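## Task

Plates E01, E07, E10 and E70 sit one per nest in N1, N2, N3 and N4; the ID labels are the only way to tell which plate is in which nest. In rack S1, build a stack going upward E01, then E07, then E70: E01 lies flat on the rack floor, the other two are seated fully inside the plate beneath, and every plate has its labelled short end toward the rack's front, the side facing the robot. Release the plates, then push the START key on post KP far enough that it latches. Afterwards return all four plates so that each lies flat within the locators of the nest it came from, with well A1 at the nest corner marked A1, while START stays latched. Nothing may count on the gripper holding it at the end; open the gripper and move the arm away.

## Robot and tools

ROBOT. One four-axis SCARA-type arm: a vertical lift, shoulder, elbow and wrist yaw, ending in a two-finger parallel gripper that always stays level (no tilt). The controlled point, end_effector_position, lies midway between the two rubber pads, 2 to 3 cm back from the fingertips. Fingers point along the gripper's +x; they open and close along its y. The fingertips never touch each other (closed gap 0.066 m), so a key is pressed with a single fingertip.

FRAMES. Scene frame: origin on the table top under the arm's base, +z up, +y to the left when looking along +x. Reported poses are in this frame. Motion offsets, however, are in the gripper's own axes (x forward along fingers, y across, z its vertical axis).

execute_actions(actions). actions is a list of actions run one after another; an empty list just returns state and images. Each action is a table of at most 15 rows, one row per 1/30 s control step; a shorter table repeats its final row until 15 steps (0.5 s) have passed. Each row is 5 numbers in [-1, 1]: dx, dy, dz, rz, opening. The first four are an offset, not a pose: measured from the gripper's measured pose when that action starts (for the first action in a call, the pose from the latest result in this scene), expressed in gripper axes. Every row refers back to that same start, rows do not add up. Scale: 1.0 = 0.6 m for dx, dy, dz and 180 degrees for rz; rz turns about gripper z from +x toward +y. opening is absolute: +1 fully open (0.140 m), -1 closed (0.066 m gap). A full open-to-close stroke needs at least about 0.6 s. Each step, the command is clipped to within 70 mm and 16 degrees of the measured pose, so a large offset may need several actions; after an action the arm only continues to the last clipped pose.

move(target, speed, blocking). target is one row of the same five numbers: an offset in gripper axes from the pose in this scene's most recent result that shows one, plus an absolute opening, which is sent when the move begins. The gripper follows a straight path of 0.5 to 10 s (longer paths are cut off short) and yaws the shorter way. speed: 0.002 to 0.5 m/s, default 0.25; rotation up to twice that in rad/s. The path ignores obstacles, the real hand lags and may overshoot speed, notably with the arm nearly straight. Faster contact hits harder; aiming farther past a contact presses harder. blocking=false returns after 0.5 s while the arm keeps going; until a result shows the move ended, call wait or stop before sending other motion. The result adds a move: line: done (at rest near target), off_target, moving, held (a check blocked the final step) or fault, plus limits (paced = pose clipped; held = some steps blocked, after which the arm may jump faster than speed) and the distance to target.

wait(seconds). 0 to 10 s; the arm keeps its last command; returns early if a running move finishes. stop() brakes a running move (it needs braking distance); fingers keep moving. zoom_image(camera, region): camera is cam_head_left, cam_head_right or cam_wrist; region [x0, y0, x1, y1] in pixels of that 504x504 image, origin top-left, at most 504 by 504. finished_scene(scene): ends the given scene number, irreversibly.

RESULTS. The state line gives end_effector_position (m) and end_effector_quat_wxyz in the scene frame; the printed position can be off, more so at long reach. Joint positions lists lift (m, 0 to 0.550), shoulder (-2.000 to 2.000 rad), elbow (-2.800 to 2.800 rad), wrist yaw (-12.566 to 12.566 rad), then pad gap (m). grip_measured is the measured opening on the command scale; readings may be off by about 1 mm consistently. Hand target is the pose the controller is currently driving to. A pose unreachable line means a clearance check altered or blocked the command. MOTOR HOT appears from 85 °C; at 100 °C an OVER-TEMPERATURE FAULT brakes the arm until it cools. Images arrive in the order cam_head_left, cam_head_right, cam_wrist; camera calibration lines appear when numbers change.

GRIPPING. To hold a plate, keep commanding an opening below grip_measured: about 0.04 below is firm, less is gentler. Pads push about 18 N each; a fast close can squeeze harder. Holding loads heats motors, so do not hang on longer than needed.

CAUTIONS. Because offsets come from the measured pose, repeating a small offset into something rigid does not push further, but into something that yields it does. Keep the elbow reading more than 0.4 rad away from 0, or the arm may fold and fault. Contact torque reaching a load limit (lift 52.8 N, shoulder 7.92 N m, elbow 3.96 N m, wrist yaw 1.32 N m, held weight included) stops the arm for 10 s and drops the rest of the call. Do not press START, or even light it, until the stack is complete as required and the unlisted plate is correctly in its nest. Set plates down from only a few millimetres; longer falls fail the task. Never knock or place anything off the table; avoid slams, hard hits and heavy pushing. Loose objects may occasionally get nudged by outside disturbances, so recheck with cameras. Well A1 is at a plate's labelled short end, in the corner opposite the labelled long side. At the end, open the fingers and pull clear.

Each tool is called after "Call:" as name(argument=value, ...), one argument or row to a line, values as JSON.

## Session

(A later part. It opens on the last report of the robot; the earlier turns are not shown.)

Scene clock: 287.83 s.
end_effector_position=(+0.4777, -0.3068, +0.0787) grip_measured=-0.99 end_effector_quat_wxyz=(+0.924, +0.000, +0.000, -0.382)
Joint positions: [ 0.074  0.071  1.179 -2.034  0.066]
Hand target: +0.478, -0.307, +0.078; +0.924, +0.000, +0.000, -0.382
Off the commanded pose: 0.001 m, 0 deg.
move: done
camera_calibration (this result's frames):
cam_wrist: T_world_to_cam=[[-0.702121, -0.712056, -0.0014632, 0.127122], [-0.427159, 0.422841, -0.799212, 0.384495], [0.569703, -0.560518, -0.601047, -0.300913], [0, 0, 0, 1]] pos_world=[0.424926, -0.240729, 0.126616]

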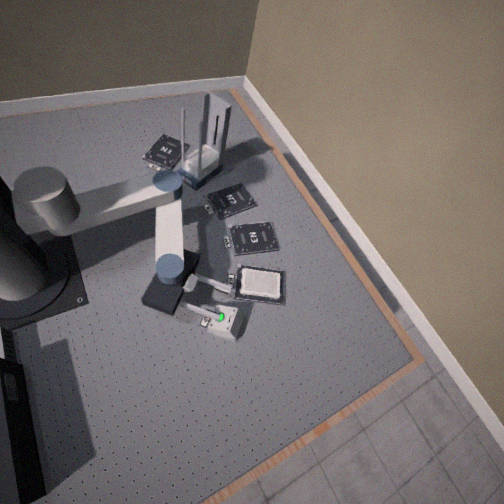

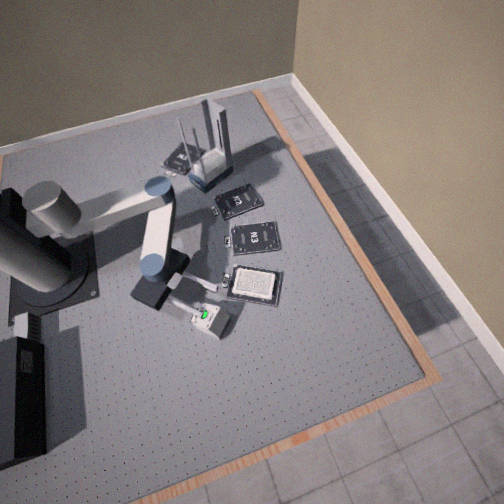

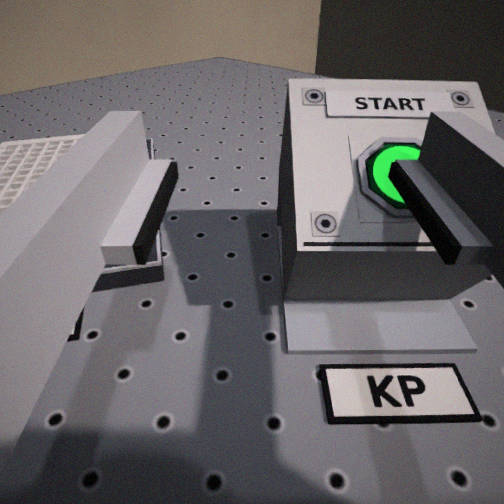

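Hit the end stop. Back off along the normal and check that it stays in.

Call:
move(
  target=[-0.05, 0, 0.045, 0, -1.0],
  speed=0.08,
)

Scene clock: 290.70 s.
end_effector_position=(+0.4564, -0.2856, +0.1058) grip_measured=-0.99 end_effector_quat_wxyz=(+0.924, +0.000, +0.000, -0.382)
Joint positions: [ 0.101  0.119  1.041 -1.945  0.066]
Hand target: +0.456, -0.286, +0.106; +0.924, +0.000, +0.000, -0.382
Off the commanded pose: 0.000 m, 0 deg.
move: done
camera_calibration (this result's frames):
cam_wrist: T_world_to_cam=[[-0.702474, -0.711707, -0.0014632, 0.127475], [-0.426949, 0.423053, -0.799212, 0.388031], [0.569424, -0.560802, -0.601047, -0.260584], [0, 0, 0, 1]] pos_world=[0.4036, -0.219569, 0.153683]

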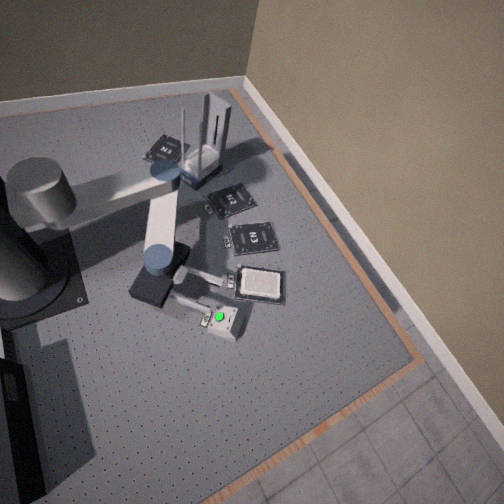

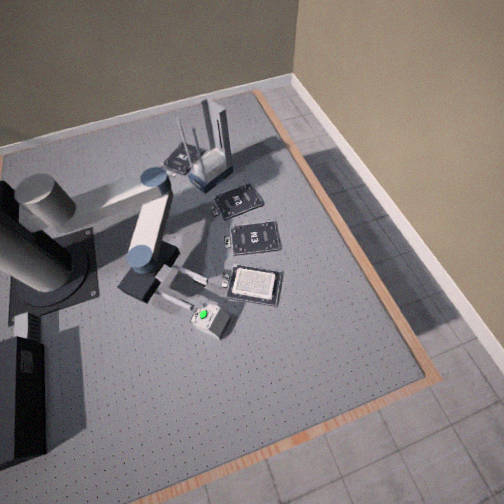

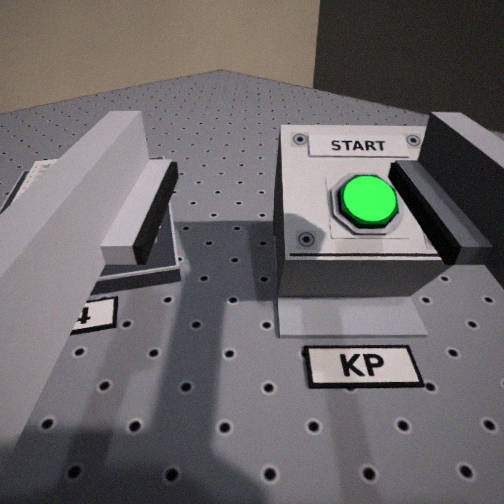

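Call:
move(
  target=[-0.43195, 0.6594, -0.02883, 0.39729, 0.0],
  speed=0.4,
)

Scene clock: 297.80 s.
end_effector_position=(+0.5521, +0.1775, +0.0885) grip_measured=+0.00 end_effector_quat_wxyz=(+0.973, +0.000, +0.000, +0.230)
Joint positions: [ 0.084  1.319  1.113 -1.968  0.103]
Hand target: +0.552, +0.177, +0.088; +0.973, +0.000, +0.000, +0.230
Off the commanded pose: 0.000 m, 0 deg.
move: done
camera_calibration (this result's frames):
cam_wrist: T_world_to_cam=[[0.452788, -0.891617, -0.0014632, -0.0815505], [-0.536435, -0.271105, -0.799212, 0.402861], [0.712195, 0.362658, -0.601047, -0.308501], [0, 0, 0, 1]] pos_world=[0.472746, 0.148386, 0.136428]

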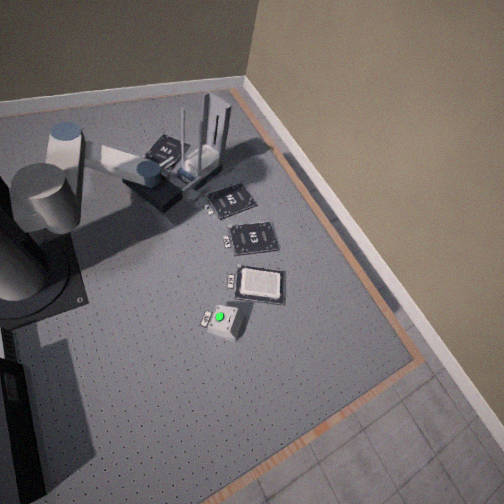

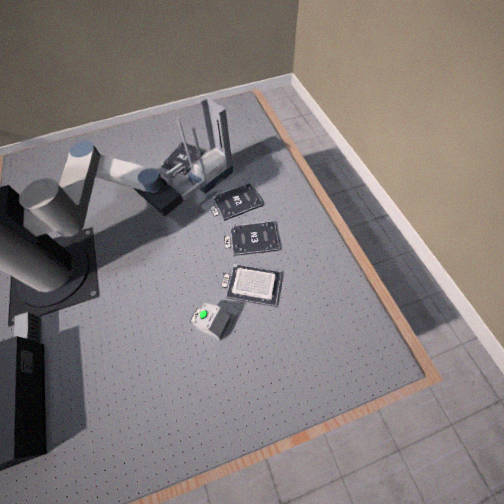

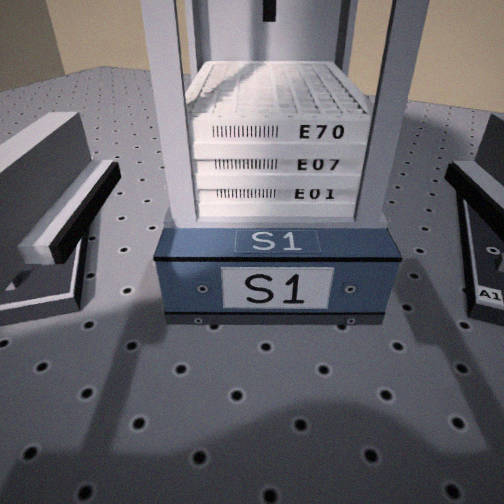

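Call:
move(
  target=[0.17067, -0.0003, 0, -0.00017, 0.0],
  speed=0.15,
)

Scene clock: 303.33 s.
end_effector_position=(+0.6437, +0.2233, +0.0885) grip_measured=+0.00 end_effector_quat_wxyz=(+0.973, +0.000, +0.000, +0.230)
Joint positions: [ 0.084  1.121  1.629 -2.286  0.103]
Hand target: +0.644, +0.223, +0.089; +0.973, +0.000, +0.000, +0.230
Off the commanded pose: 0.000 m, 0 deg.
move: done
camera_calibration (this result's frames):
cam_wrist: T_world_to_cam=[[0.452639, -0.891692, -0.0014632, -0.0820817], [-0.53648, -0.271015, -0.799212, 0.464455], [0.712255, 0.36254, -0.601047, -0.390401], [0, 0, 0, 1]] pos_world=[0.564389, 0.194219, 0.136428]

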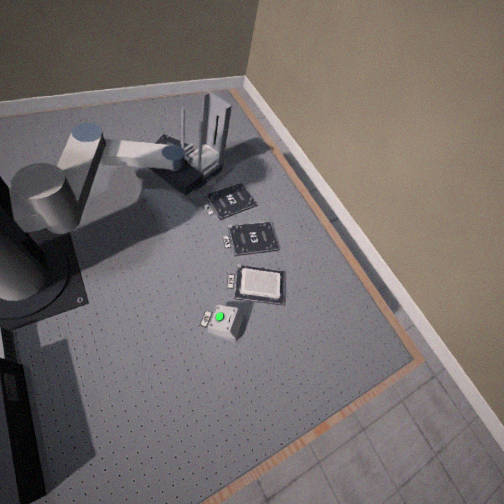

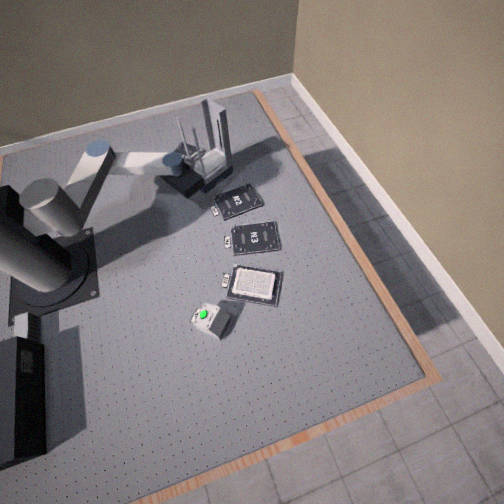

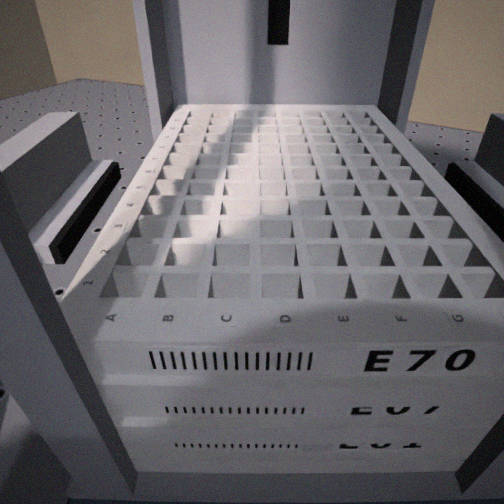

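Call:
execute_actions(
  actions=[
    [[0,0,0.0002,0,-0.3],[0,0,0.0002,0,-0.3],[0,0,0.0002,0,-0.3],[0,0,0.0002,0,-0.3],[0,0,0.0002,0,-0.35],[0,0,0.0002,0,-0.4],[0,0,0.0002,0,-0.45],[0,0,0.0002,0,-0.47],[0,0,0.0002,0,-0.49],[0,0,0.0002,0,-0.51],[0,0,0.0002,0,-0.53],[0,0,0.0002,0,-0.55],[0,0,0.0002,0,-0.57],[0,0,0.0002,0,-0.59],[0,0,0.0002,0,-0.62]],
  ],
)

Call:
move(
  target=[0, 0, 0.394, 0, -0.62],
  speed=0.22,
)

Scene clock: 307.43 s.
end_effector_position=(+0.6437, +0.2233, +0.0886) grip_measured=-0.56 end_effector_quat_wxyz=(+0.973, +0.000, +0.000, +0.230)
Joint positions: [ 0.084  1.121  1.629 -2.286  0.082]
Hand target: +0.644, +0.223, +0.089; +0.973, +0.000, +0.000, +0.230
Off the commanded pose: 0.000 m, 0 deg.
camera_calibration (this result's frames):
cam_wrist: T_world_to_cam=[[0.452577, -0.891724, -0.0014632, -0.0820484], [-0.536499, -0.270978, -0.799212, 0.464519], [0.71228, 0.36249, -0.601047, -0.390356], [0, 0, 0, 1]] pos_world=[0.564389, 0.19421, 0.136507]

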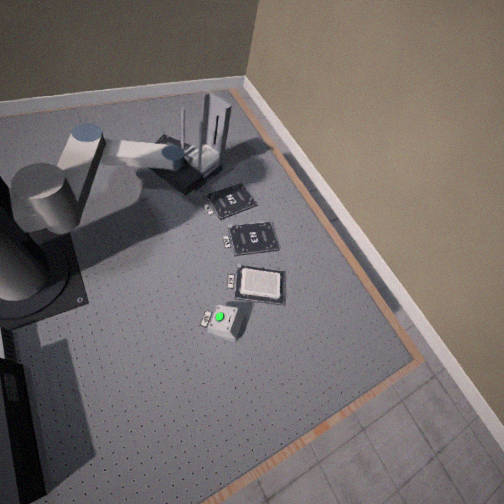

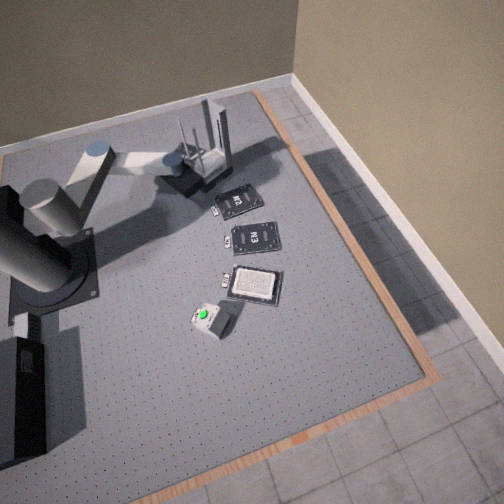

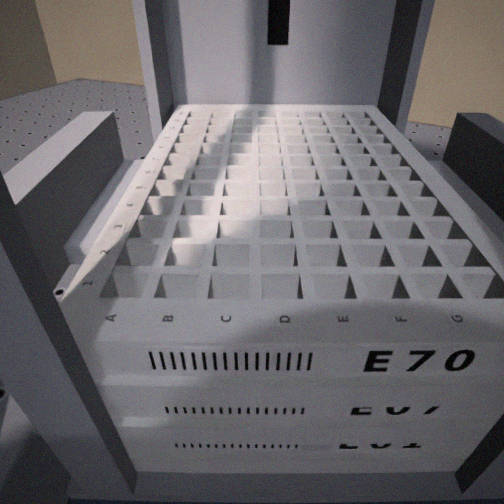

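Scene clock: 308.90 s.
end_effector_position=(+0.6437, +0.2234, +0.3251) grip_measured=-0.56 end_effector_quat_wxyz=(+0.973, +0.000, +0.000, +0.230)
Joint positions: [ 0.32   1.121  1.629 -2.286  0.082]
Hand target: +0.644, +0.223, +0.325; +0.973, +0.000, +0.000, +0.230
Off the commanded pose: 0.000 m, 0 deg.
move: done
camera_calibration (this result's frames):
cam_wrist: T_world_to_cam=[[0.452625, -0.8917, -0.0014632, -0.0817197], [-0.536484, -0.271007, -0.799212, 0.653497], [0.712261, 0.362528, -0.601047, -0.248237], [0, 0, 0, 1]] pos_world=[0.564389, 0.194226, 0.372961]

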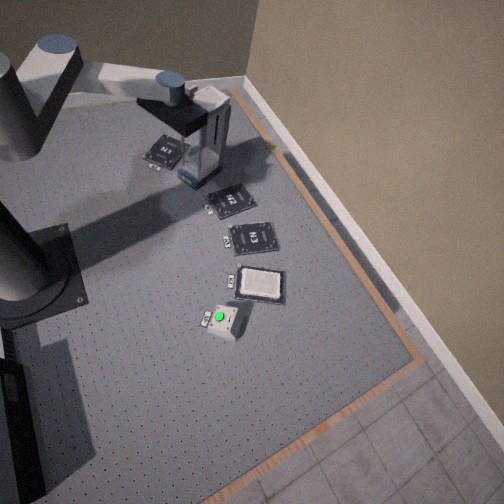

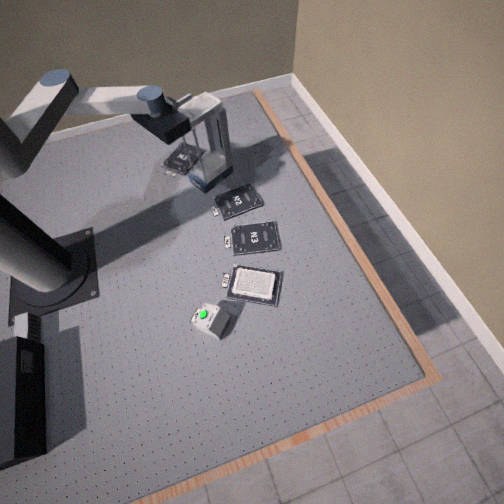

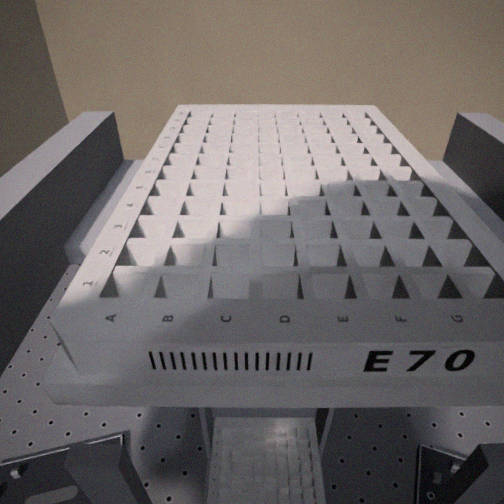

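Call:
move(
  target=[-0.0625, -0.2514, 0, -0.0827, -0.62],
  speed=0.3,
)

Scene clock: 312.43 s.
end_effector_position=(+0.6778, +0.0716, +0.3251) grip_measured=-0.56 end_effector_quat_wxyz=(+0.995, +0.000, +0.000, +0.102)
Joint positions: [ 0.32   0.827  1.568 -2.191  0.082]
Hand target: +0.678, +0.072, +0.325; +0.995, +0.000, +0.000, +0.102
Off the commanded pose: 0.000 m, 0 deg.
move: done
camera_calibration (this result's frames):
cam_wrist: T_world_to_cam=[[0.207909, -0.978147, -0.0014632, -0.0604267], [-0.588157, -0.12382, -0.799212, 0.655124], [0.781566, 0.167024, -0.601047, -0.250453], [0, 0, 0, 1]] pos_world=[0.593624, 0.0638426, 0.37296]

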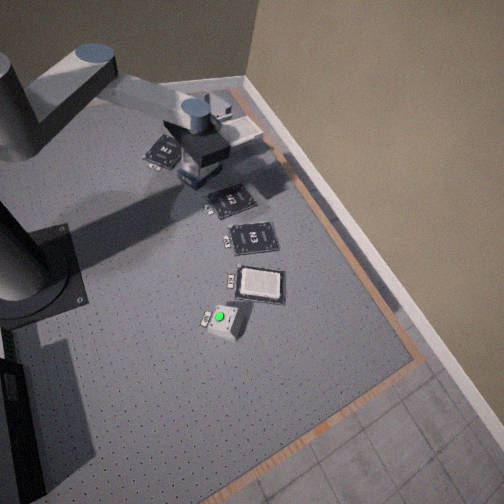

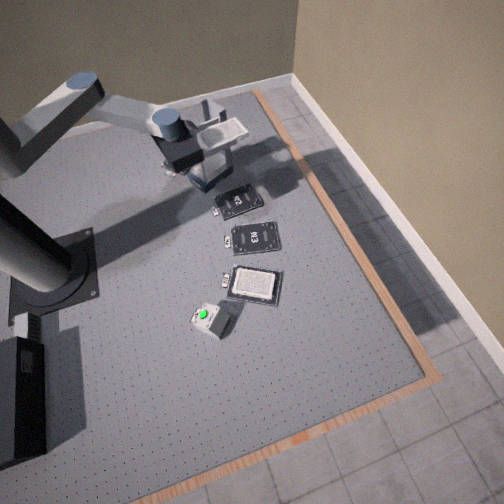

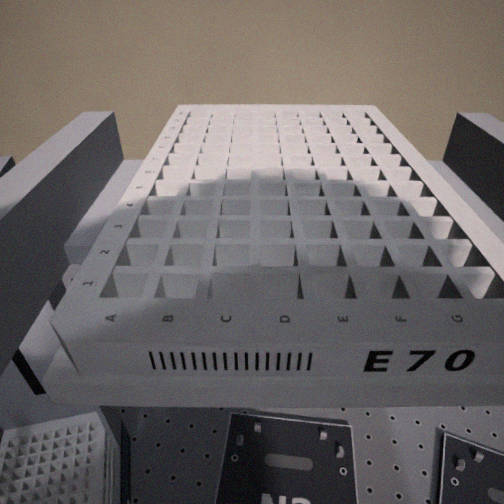

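Call:
move(
  target=[-0.03737, -0.31854, -0.45017, -0.13739, -0.62],
  speed=0.35,
)

Scene clock: 316.47 s.
end_effector_position=(+0.6946, -0.1202, +0.0549) grip_measured=-0.56 end_effector_quat_wxyz=(+0.994, +0.000, +0.000, -0.114)
Joint positions: [ 0.05   0.422  1.71  -2.36   0.082]
Hand target: +0.695, -0.120, +0.055; +0.994, +0.000, +0.000, -0.114
Off the commanded pose: 0.000 m, 0 deg.
move: done
camera_calibration (this result's frames):
cam_wrist: T_world_to_cam=[[-0.220471, -0.975392, -0.0014632, 0.0460018], [-0.586, 0.133655, -0.799212, 0.454778], [0.779741, -0.175346, -0.601047, -0.433831], [0, 0, 0, 1]] pos_world=[0.614918, -0.0919839, 0.102779]

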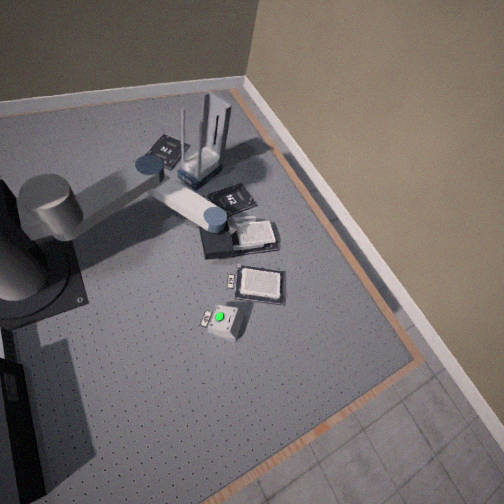

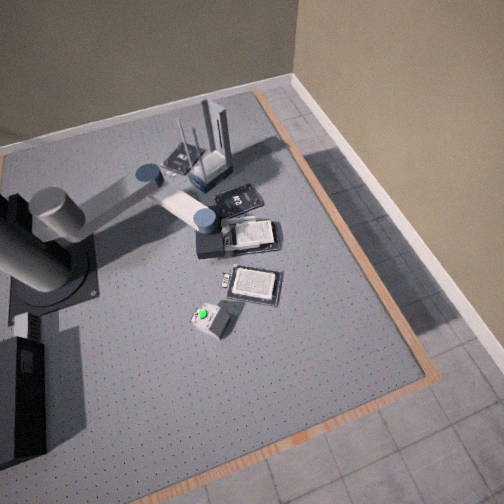

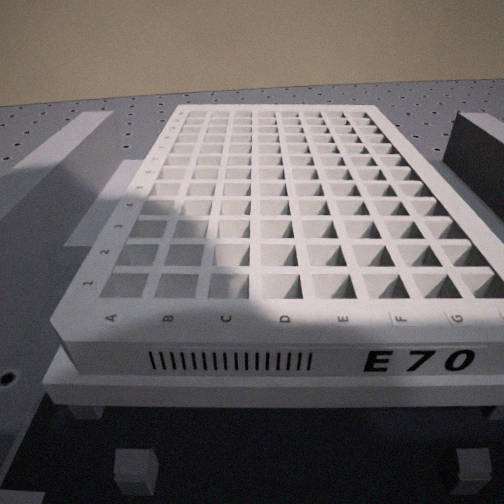

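Call:
move(
  target=[0, 0.00037, -0.036, 0, -0.62],
  speed=0.015,
)

Scene clock: 320.87 s.
end_effector_position=(+0.6946, -0.1200, +0.0336) grip_measured=-0.56 end_effector_quat_wxyz=(+0.994, +0.000, +0.000, -0.114)
Joint positions: [ 0.029  0.422  1.71  -2.36   0.082]
Hand target: +0.695, -0.120, +0.033; +0.994, +0.000, +0.000, -0.114
Off the commanded pose: 0.000 m, 0 deg.
move: done
camera_calibration (this result's frames):
cam_wrist: T_world_to_cam=[[-0.220368, -0.975416, -0.0014632, 0.0460718], [-0.586014, 0.133592, -0.799212, 0.437732], [0.77976, -0.175263, -0.601047, -0.446649], [0, 0, 0, 1]] pos_world=[0.614949, -0.0918197, 0.0814516]

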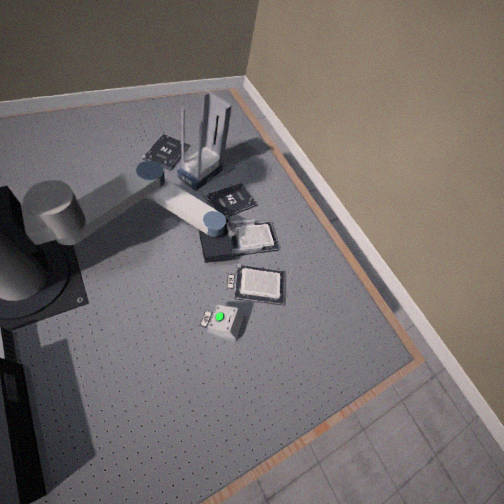

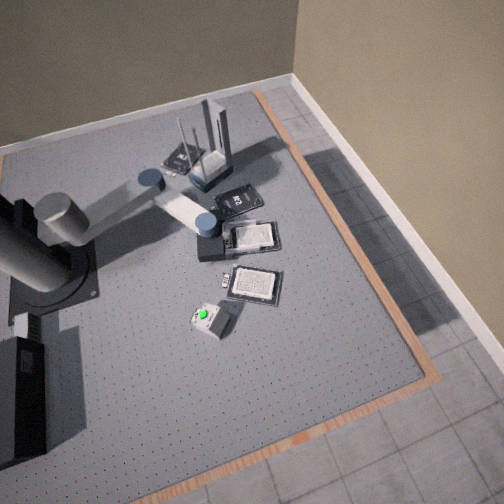

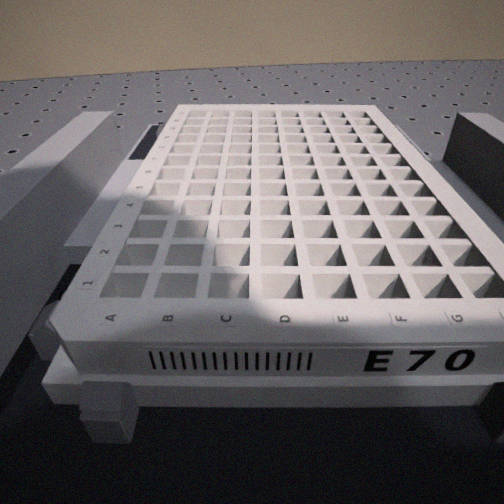

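Call:
execute_actions(
  actions=[
    [[0,0,0.0003,0,0.0]],
    [[0,0,0.07,0,0.0]],
  ],
)

Scene clock: 323.33 s.
end_effector_position=(+0.6946, -0.1200, +0.0759) grip_measured=+0.00 end_effector_quat_wxyz=(+0.994, +0.000, +0.000, -0.114)
Joint positions: [ 0.071  0.422  1.71  -2.36   0.103]
Hand target: +0.695, -0.120, +0.076; +0.994, +0.000, +0.000, -0.114
Off the commanded pose: 0.000 m, 0 deg.
camera_calibration (this result's frames):
cam_wrist: T_world_to_cam=[[-0.220338, -0.975423, -0.0014632, 0.046121], [-0.586019, 0.133574, -0.799212, 0.471544], [0.779765, -0.175239, -0.601047, -0.421231], [0, 0, 0, 1]] pos_world=[0.614957, -0.0918148, 0.123751]

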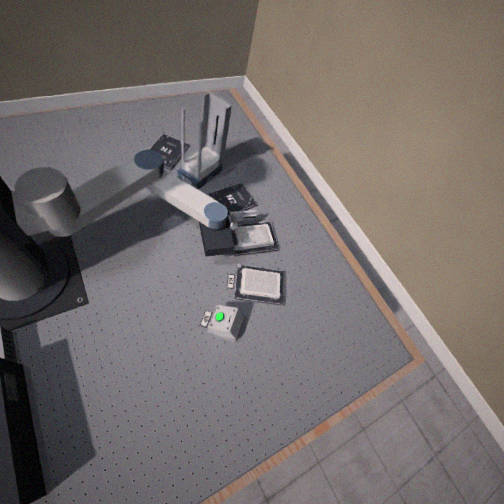

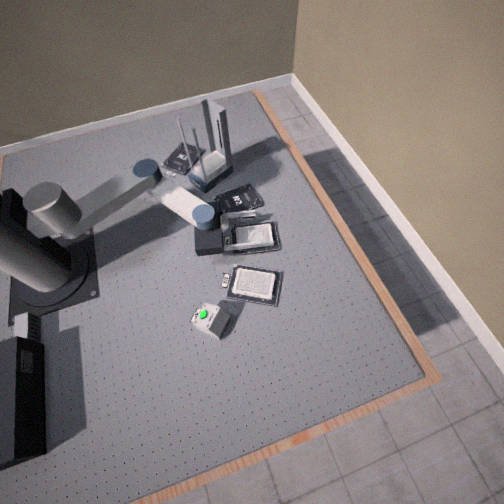

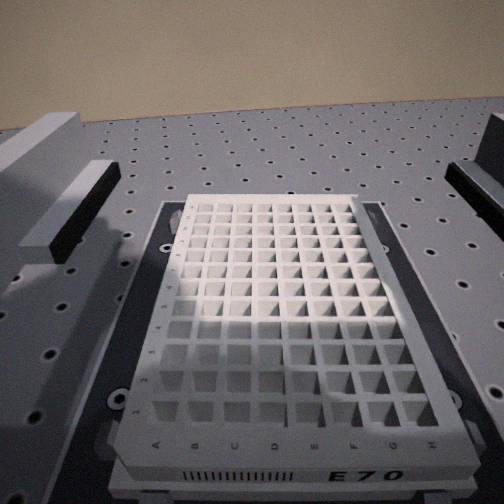

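Call:
move(
  target=[-0.35008, 0.42352, -0.0001, 0.21987, 0.0],
  speed=0.3,
)

Scene clock: 329.43 s.
end_effector_position=(+0.5472, +0.1749, +0.0758) grip_measured=+0.00 end_effector_quat_wxyz=(+0.973, +0.000, +0.000, +0.230)
Joint positions: [ 0.071  1.327  1.088 -1.951  0.103]
Hand target: +0.547, +0.175, +0.076; +0.973, +0.000, +0.000, +0.230
Off the commanded pose: 0.000 m, 0 deg.
move: done
camera_calibration (this result's frames):
cam_wrist: T_world_to_cam=[[0.452203, -0.891914, -0.0014632, -0.081267], [-0.536612, -0.270753, -0.799212, 0.389416], [0.712432, 0.362191, -0.601047, -0.311728], [0, 0, 0, 1]] pos_world=[0.467799, 0.145857, 0.123744]

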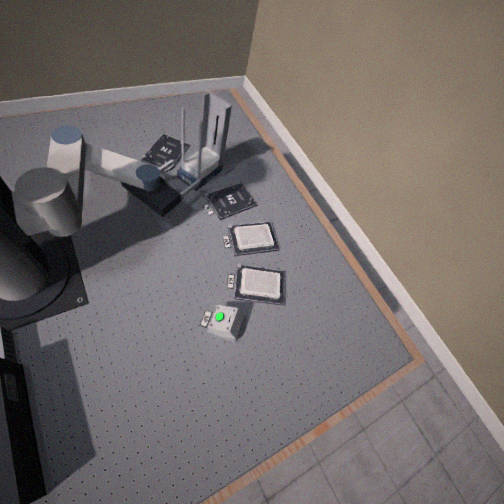

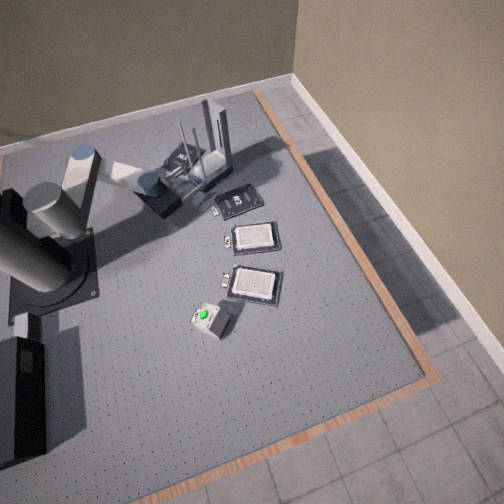

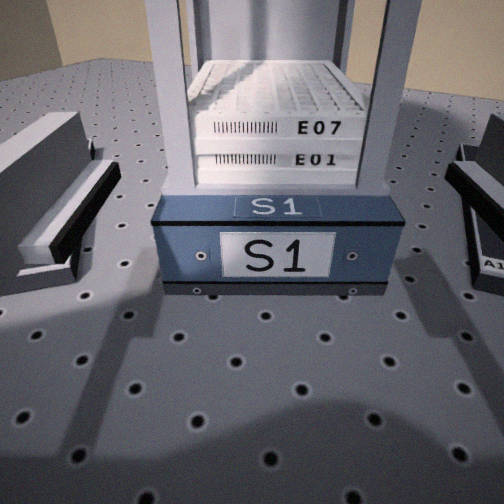

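Call:
move(
  target=[0.17985, -0.0002, 0, -0.0002, 0.0],
  speed=0.15,
)

Scene clock: 332.63 s.
end_effector_position=(+0.6437, +0.2232, +0.0758) grip_measured=+0.00 end_effector_quat_wxyz=(+0.973, +0.000, +0.000, +0.230)
Joint positions: [ 0.071  1.121  1.629 -2.287  0.103]
Hand target: +0.644, +0.223, +0.076; +0.973, +0.000, +0.000, +0.230
Off the commanded pose: 0.000 m, 0 deg.
move: done
camera_calibration (this result's frames):
cam_wrist: T_world_to_cam=[[0.45196, -0.892037, -0.0014632, -0.0816966], [-0.536686, -0.270606, -0.799212, 0.454326], [0.712531, 0.361997, -0.601047, -0.398038], [0, 0, 0, 1]] pos_world=[0.564369, 0.194156, 0.123744]

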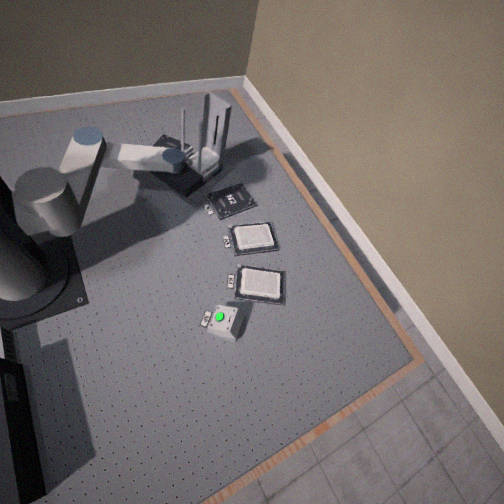

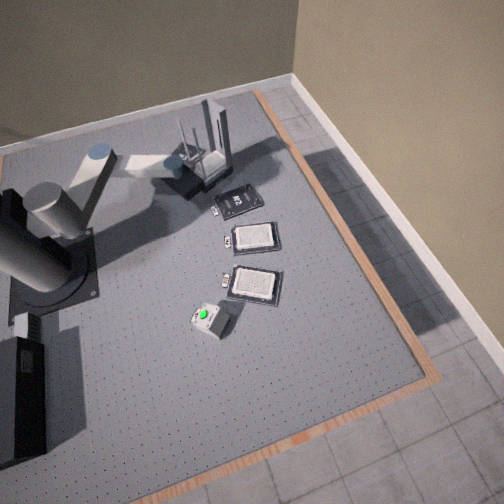

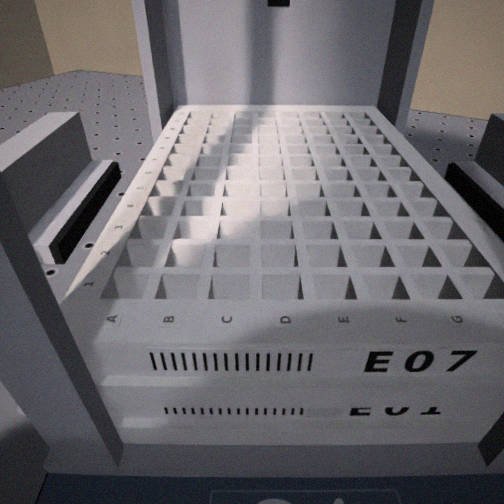

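Call:
execute_actions(
  actions=[
    [[0,0,0,0,-0.3],[0,0,0,0,-0.3],[0,0,0,0,-0.3],[0,0,0,0,-0.3],[0,0,0,0,-0.35],[0,0,0,0,-0.4],[0,0,0,0,-0.45],[0,0,0,0,-0.47],[0,0,0,0,-0.49],[0,0,0,0,-0.51],[0,0,0,0,-0.53],[0,0,0,0,-0.55],[0,0,0,0,-0.57],[0,0,0,0,-0.59],[0,0,0,0,-0.62]],
  ],
)

Call:
move(
  target=[0, 0, 0.4153, 0, -0.62],
  speed=0.22,
)

Scene clock: 335.70 s.
end_effector_position=(+0.6437, +0.2232, +0.0758) grip_measured=-0.56 end_effector_quat_wxyz=(+0.973, +0.000, +0.000, +0.230)
Joint positions: [ 0.071  1.121  1.629 -2.287  0.082]
Hand target: +0.644, +0.223, +0.076; +0.973, +0.000, +0.000, +0.230
Off the commanded pose: 0.000 m, 0 deg.
camera_calibration (this result's frames):
cam_wrist: T_world_to_cam=[[0.451911, -0.892062, -0.0014632, -0.0816713], [-0.536701, -0.270577, -0.799212, 0.454327], [0.712551, 0.361958, -0.601047, -0.398039], [0, 0, 0, 1]] pos_world=[0.564369, 0.194148, 0.123744]

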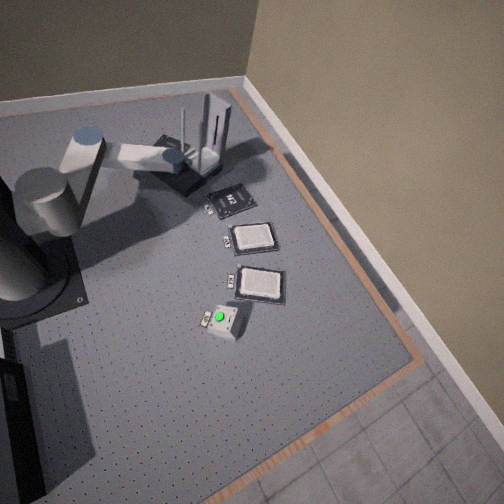

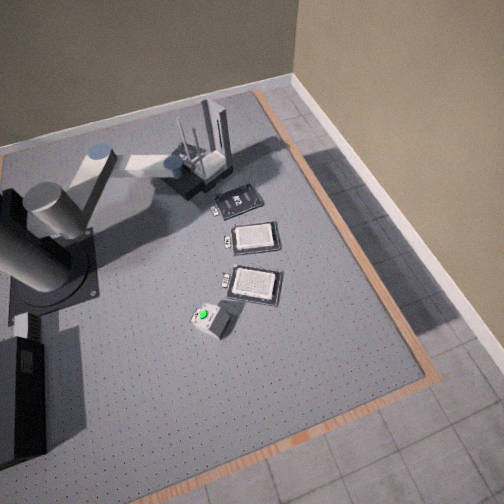

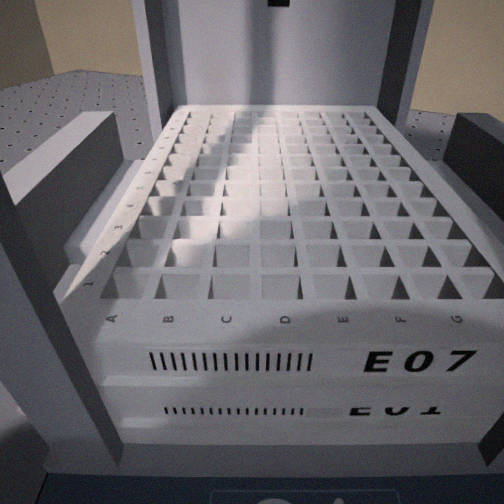

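Scene clock: 337.23 s.
end_effector_position=(+0.6437, +0.2232, +0.3251) grip_measured=-0.56 end_effector_quat_wxyz=(+0.973, +0.000, +0.000, +0.230)
Joint positions: [ 0.32   1.121  1.629 -2.287  0.082]
Hand target: +0.644, +0.223, +0.325; +0.973, +0.000, +0.000, +0.230
Off the commanded pose: 0.000 m, 0 deg.
move: done
camera_calibration (this result's frames):
cam_wrist: T_world_to_cam=[[0.45196, -0.892037, -0.0014632, -0.0813242], [-0.536686, -0.270607, -0.799212, 0.65352], [0.712531, 0.361997, -0.601047, -0.248239], [0, 0, 0, 1]] pos_world=[0.564368, 0.194165, 0.372978]

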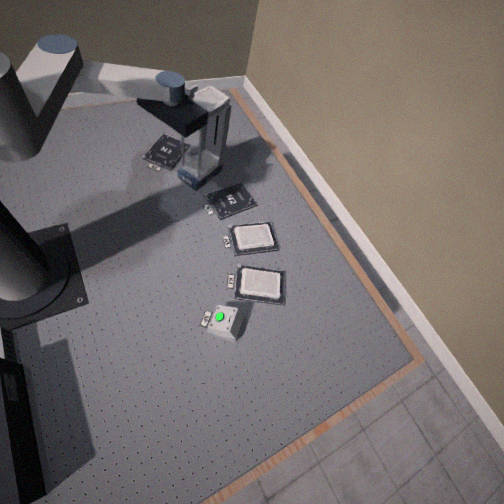

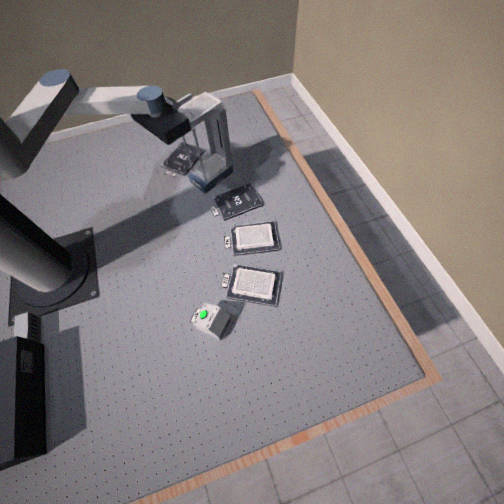

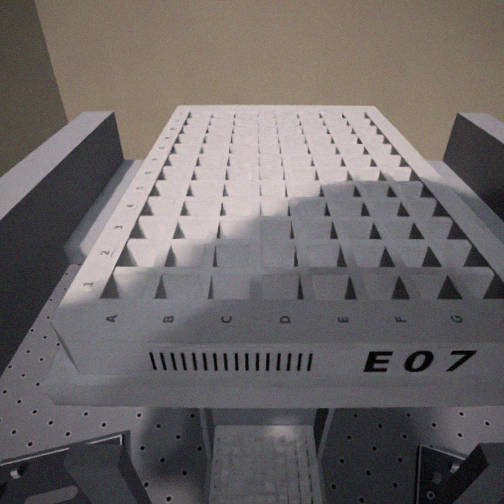

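Call:
move(
  target=[-0.03503, 0.27825, 0, 0.09162, -0.62],
  speed=0.3,
)

Call:
move(
  target=[0, 0, -0.4502, 0, -0.62],
  speed=0.35,
)

Scene clock: 342.20 s.
end_effector_position=(+0.5502, +0.3632, +0.3251) grip_measured=-0.56 end_effector_quat_wxyz=(+0.930, +0.000, +0.000, +0.367)
Joint positions: [ 0.32   1.452  1.646 -2.346  0.082]
Hand target: +0.550, +0.363, +0.325; +0.930, +0.000, +0.000, +0.367
Off the commanded pose: 0.000 m, 0 deg.
move: done
camera_calibration (this result's frames):
cam_wrist: T_world_to_cam=[[0.687027, -0.72663, -0.0014632, -0.103538], [-0.437543, -0.412087, -0.799212, 0.638028], [0.580129, 0.549721, -0.601047, -0.227588], [0, 0, 0, 1]] pos_world=[0.482329, 0.312799, 0.372977]

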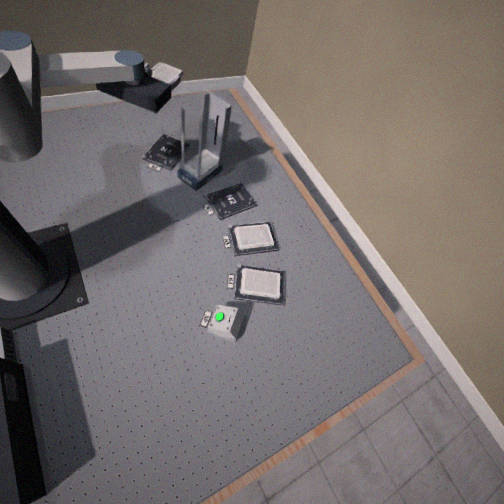

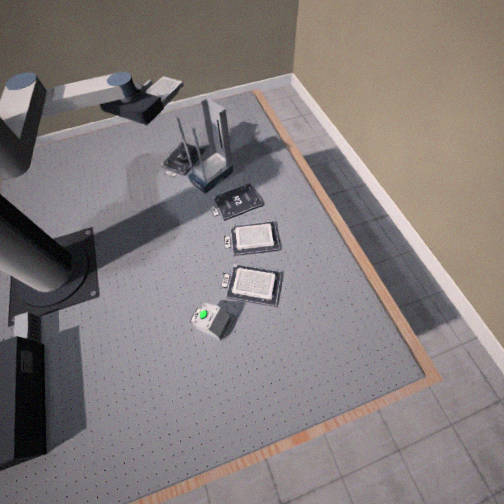

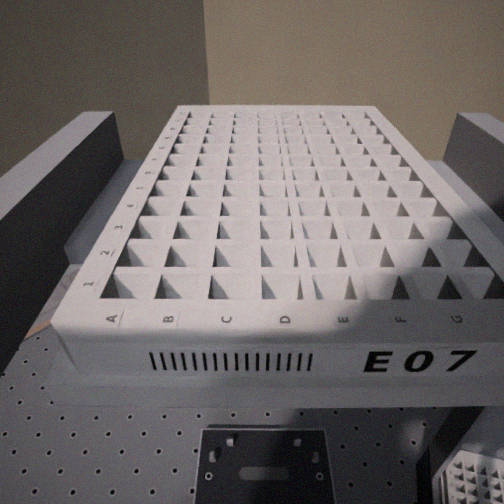

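Scene clock: 343.50 s.
end_effector_position=(+0.5502, +0.3632, +0.0549) grip_measured=-0.56 end_effector_quat_wxyz=(+0.930, +0.000, +0.000, +0.367)
Joint positions: [ 0.05   1.452  1.646 -2.346  0.082]
Hand target: +0.550, +0.363, +0.055; +0.930, +0.000, +0.000, +0.367
Off the commanded pose: 0.000 m, 0 deg.
move: done
camera_calibration (this result's frames):
cam_wrist: T_world_to_cam=[[0.687004, -0.726652, -0.0014632, -0.103926], [-0.437557, -0.412073, -0.799212, 0.422081], [0.580147, 0.549702, -0.601047, -0.38999], [0, 0, 0, 1]] pos_world=[0.482333, 0.312789, 0.102778]

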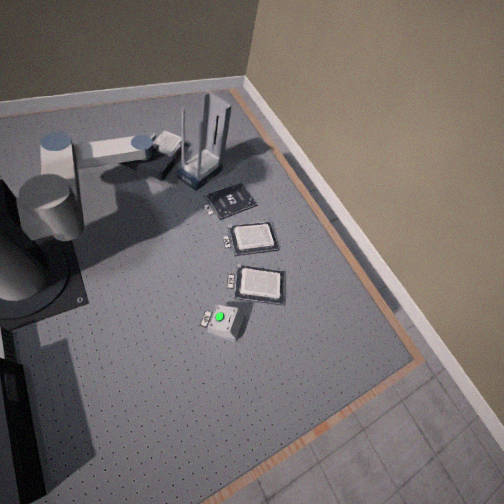

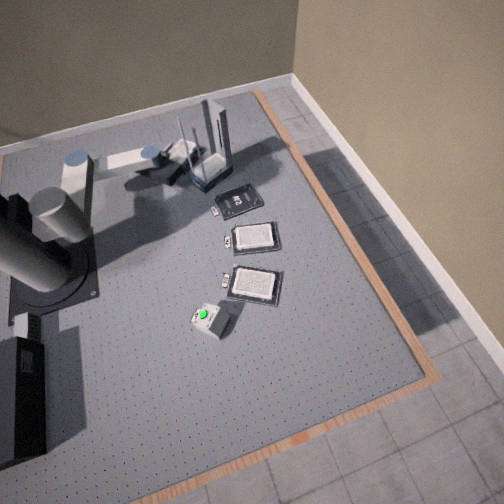

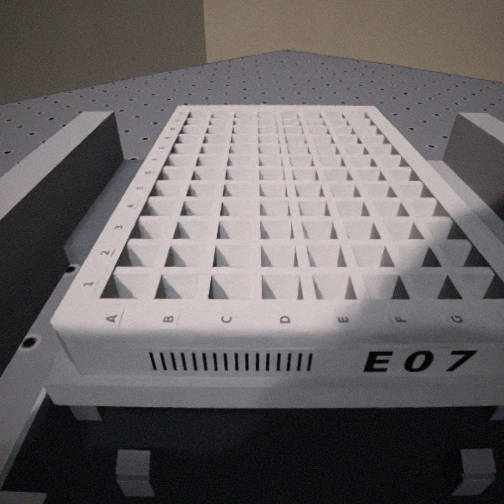

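Call:
move(
  target=[-0.0001, -0.0005, -0.036, 0, -0.62],
  speed=0.015,
)

Scene clock: 347.67 s.
end_effector_position=(+0.5503, +0.3631, +0.0337) grip_measured=-0.56 end_effector_quat_wxyz=(+0.930, +0.000, +0.000, +0.367)
Joint positions: [ 0.029  1.452  1.646 -2.345  0.082]
Hand target: +0.550, +0.363, +0.033; +0.930, +0.000, +0.000, +0.367
Off the commanded pose: 0.000 m, 0 deg.
move: done
camera_calibration (this result's frames):
cam_wrist: T_world_to_cam=[[0.687124, -0.726539, -0.0014632, -0.104253], [-0.437489, -0.412145, -0.799212, 0.405114], [0.580056, 0.549798, -0.601047, -0.402669], [0, 0, 0, 1]] pos_world=[0.482438, 0.312609, 0.0815965]

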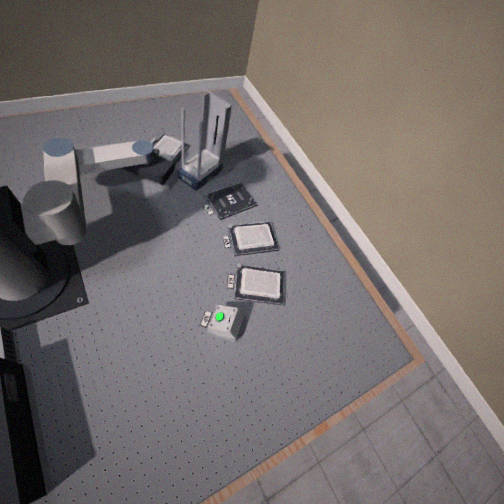

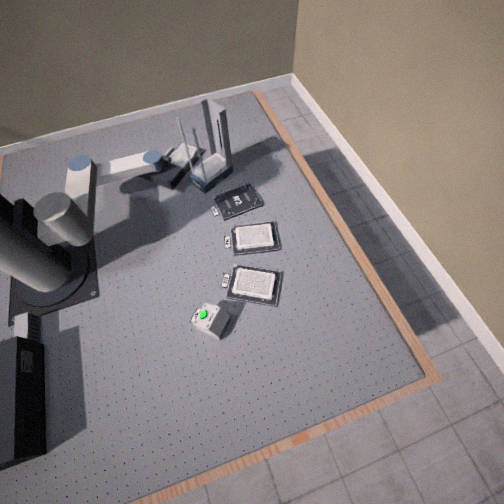

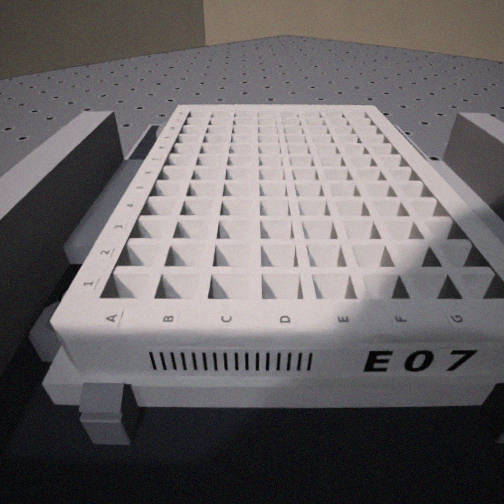

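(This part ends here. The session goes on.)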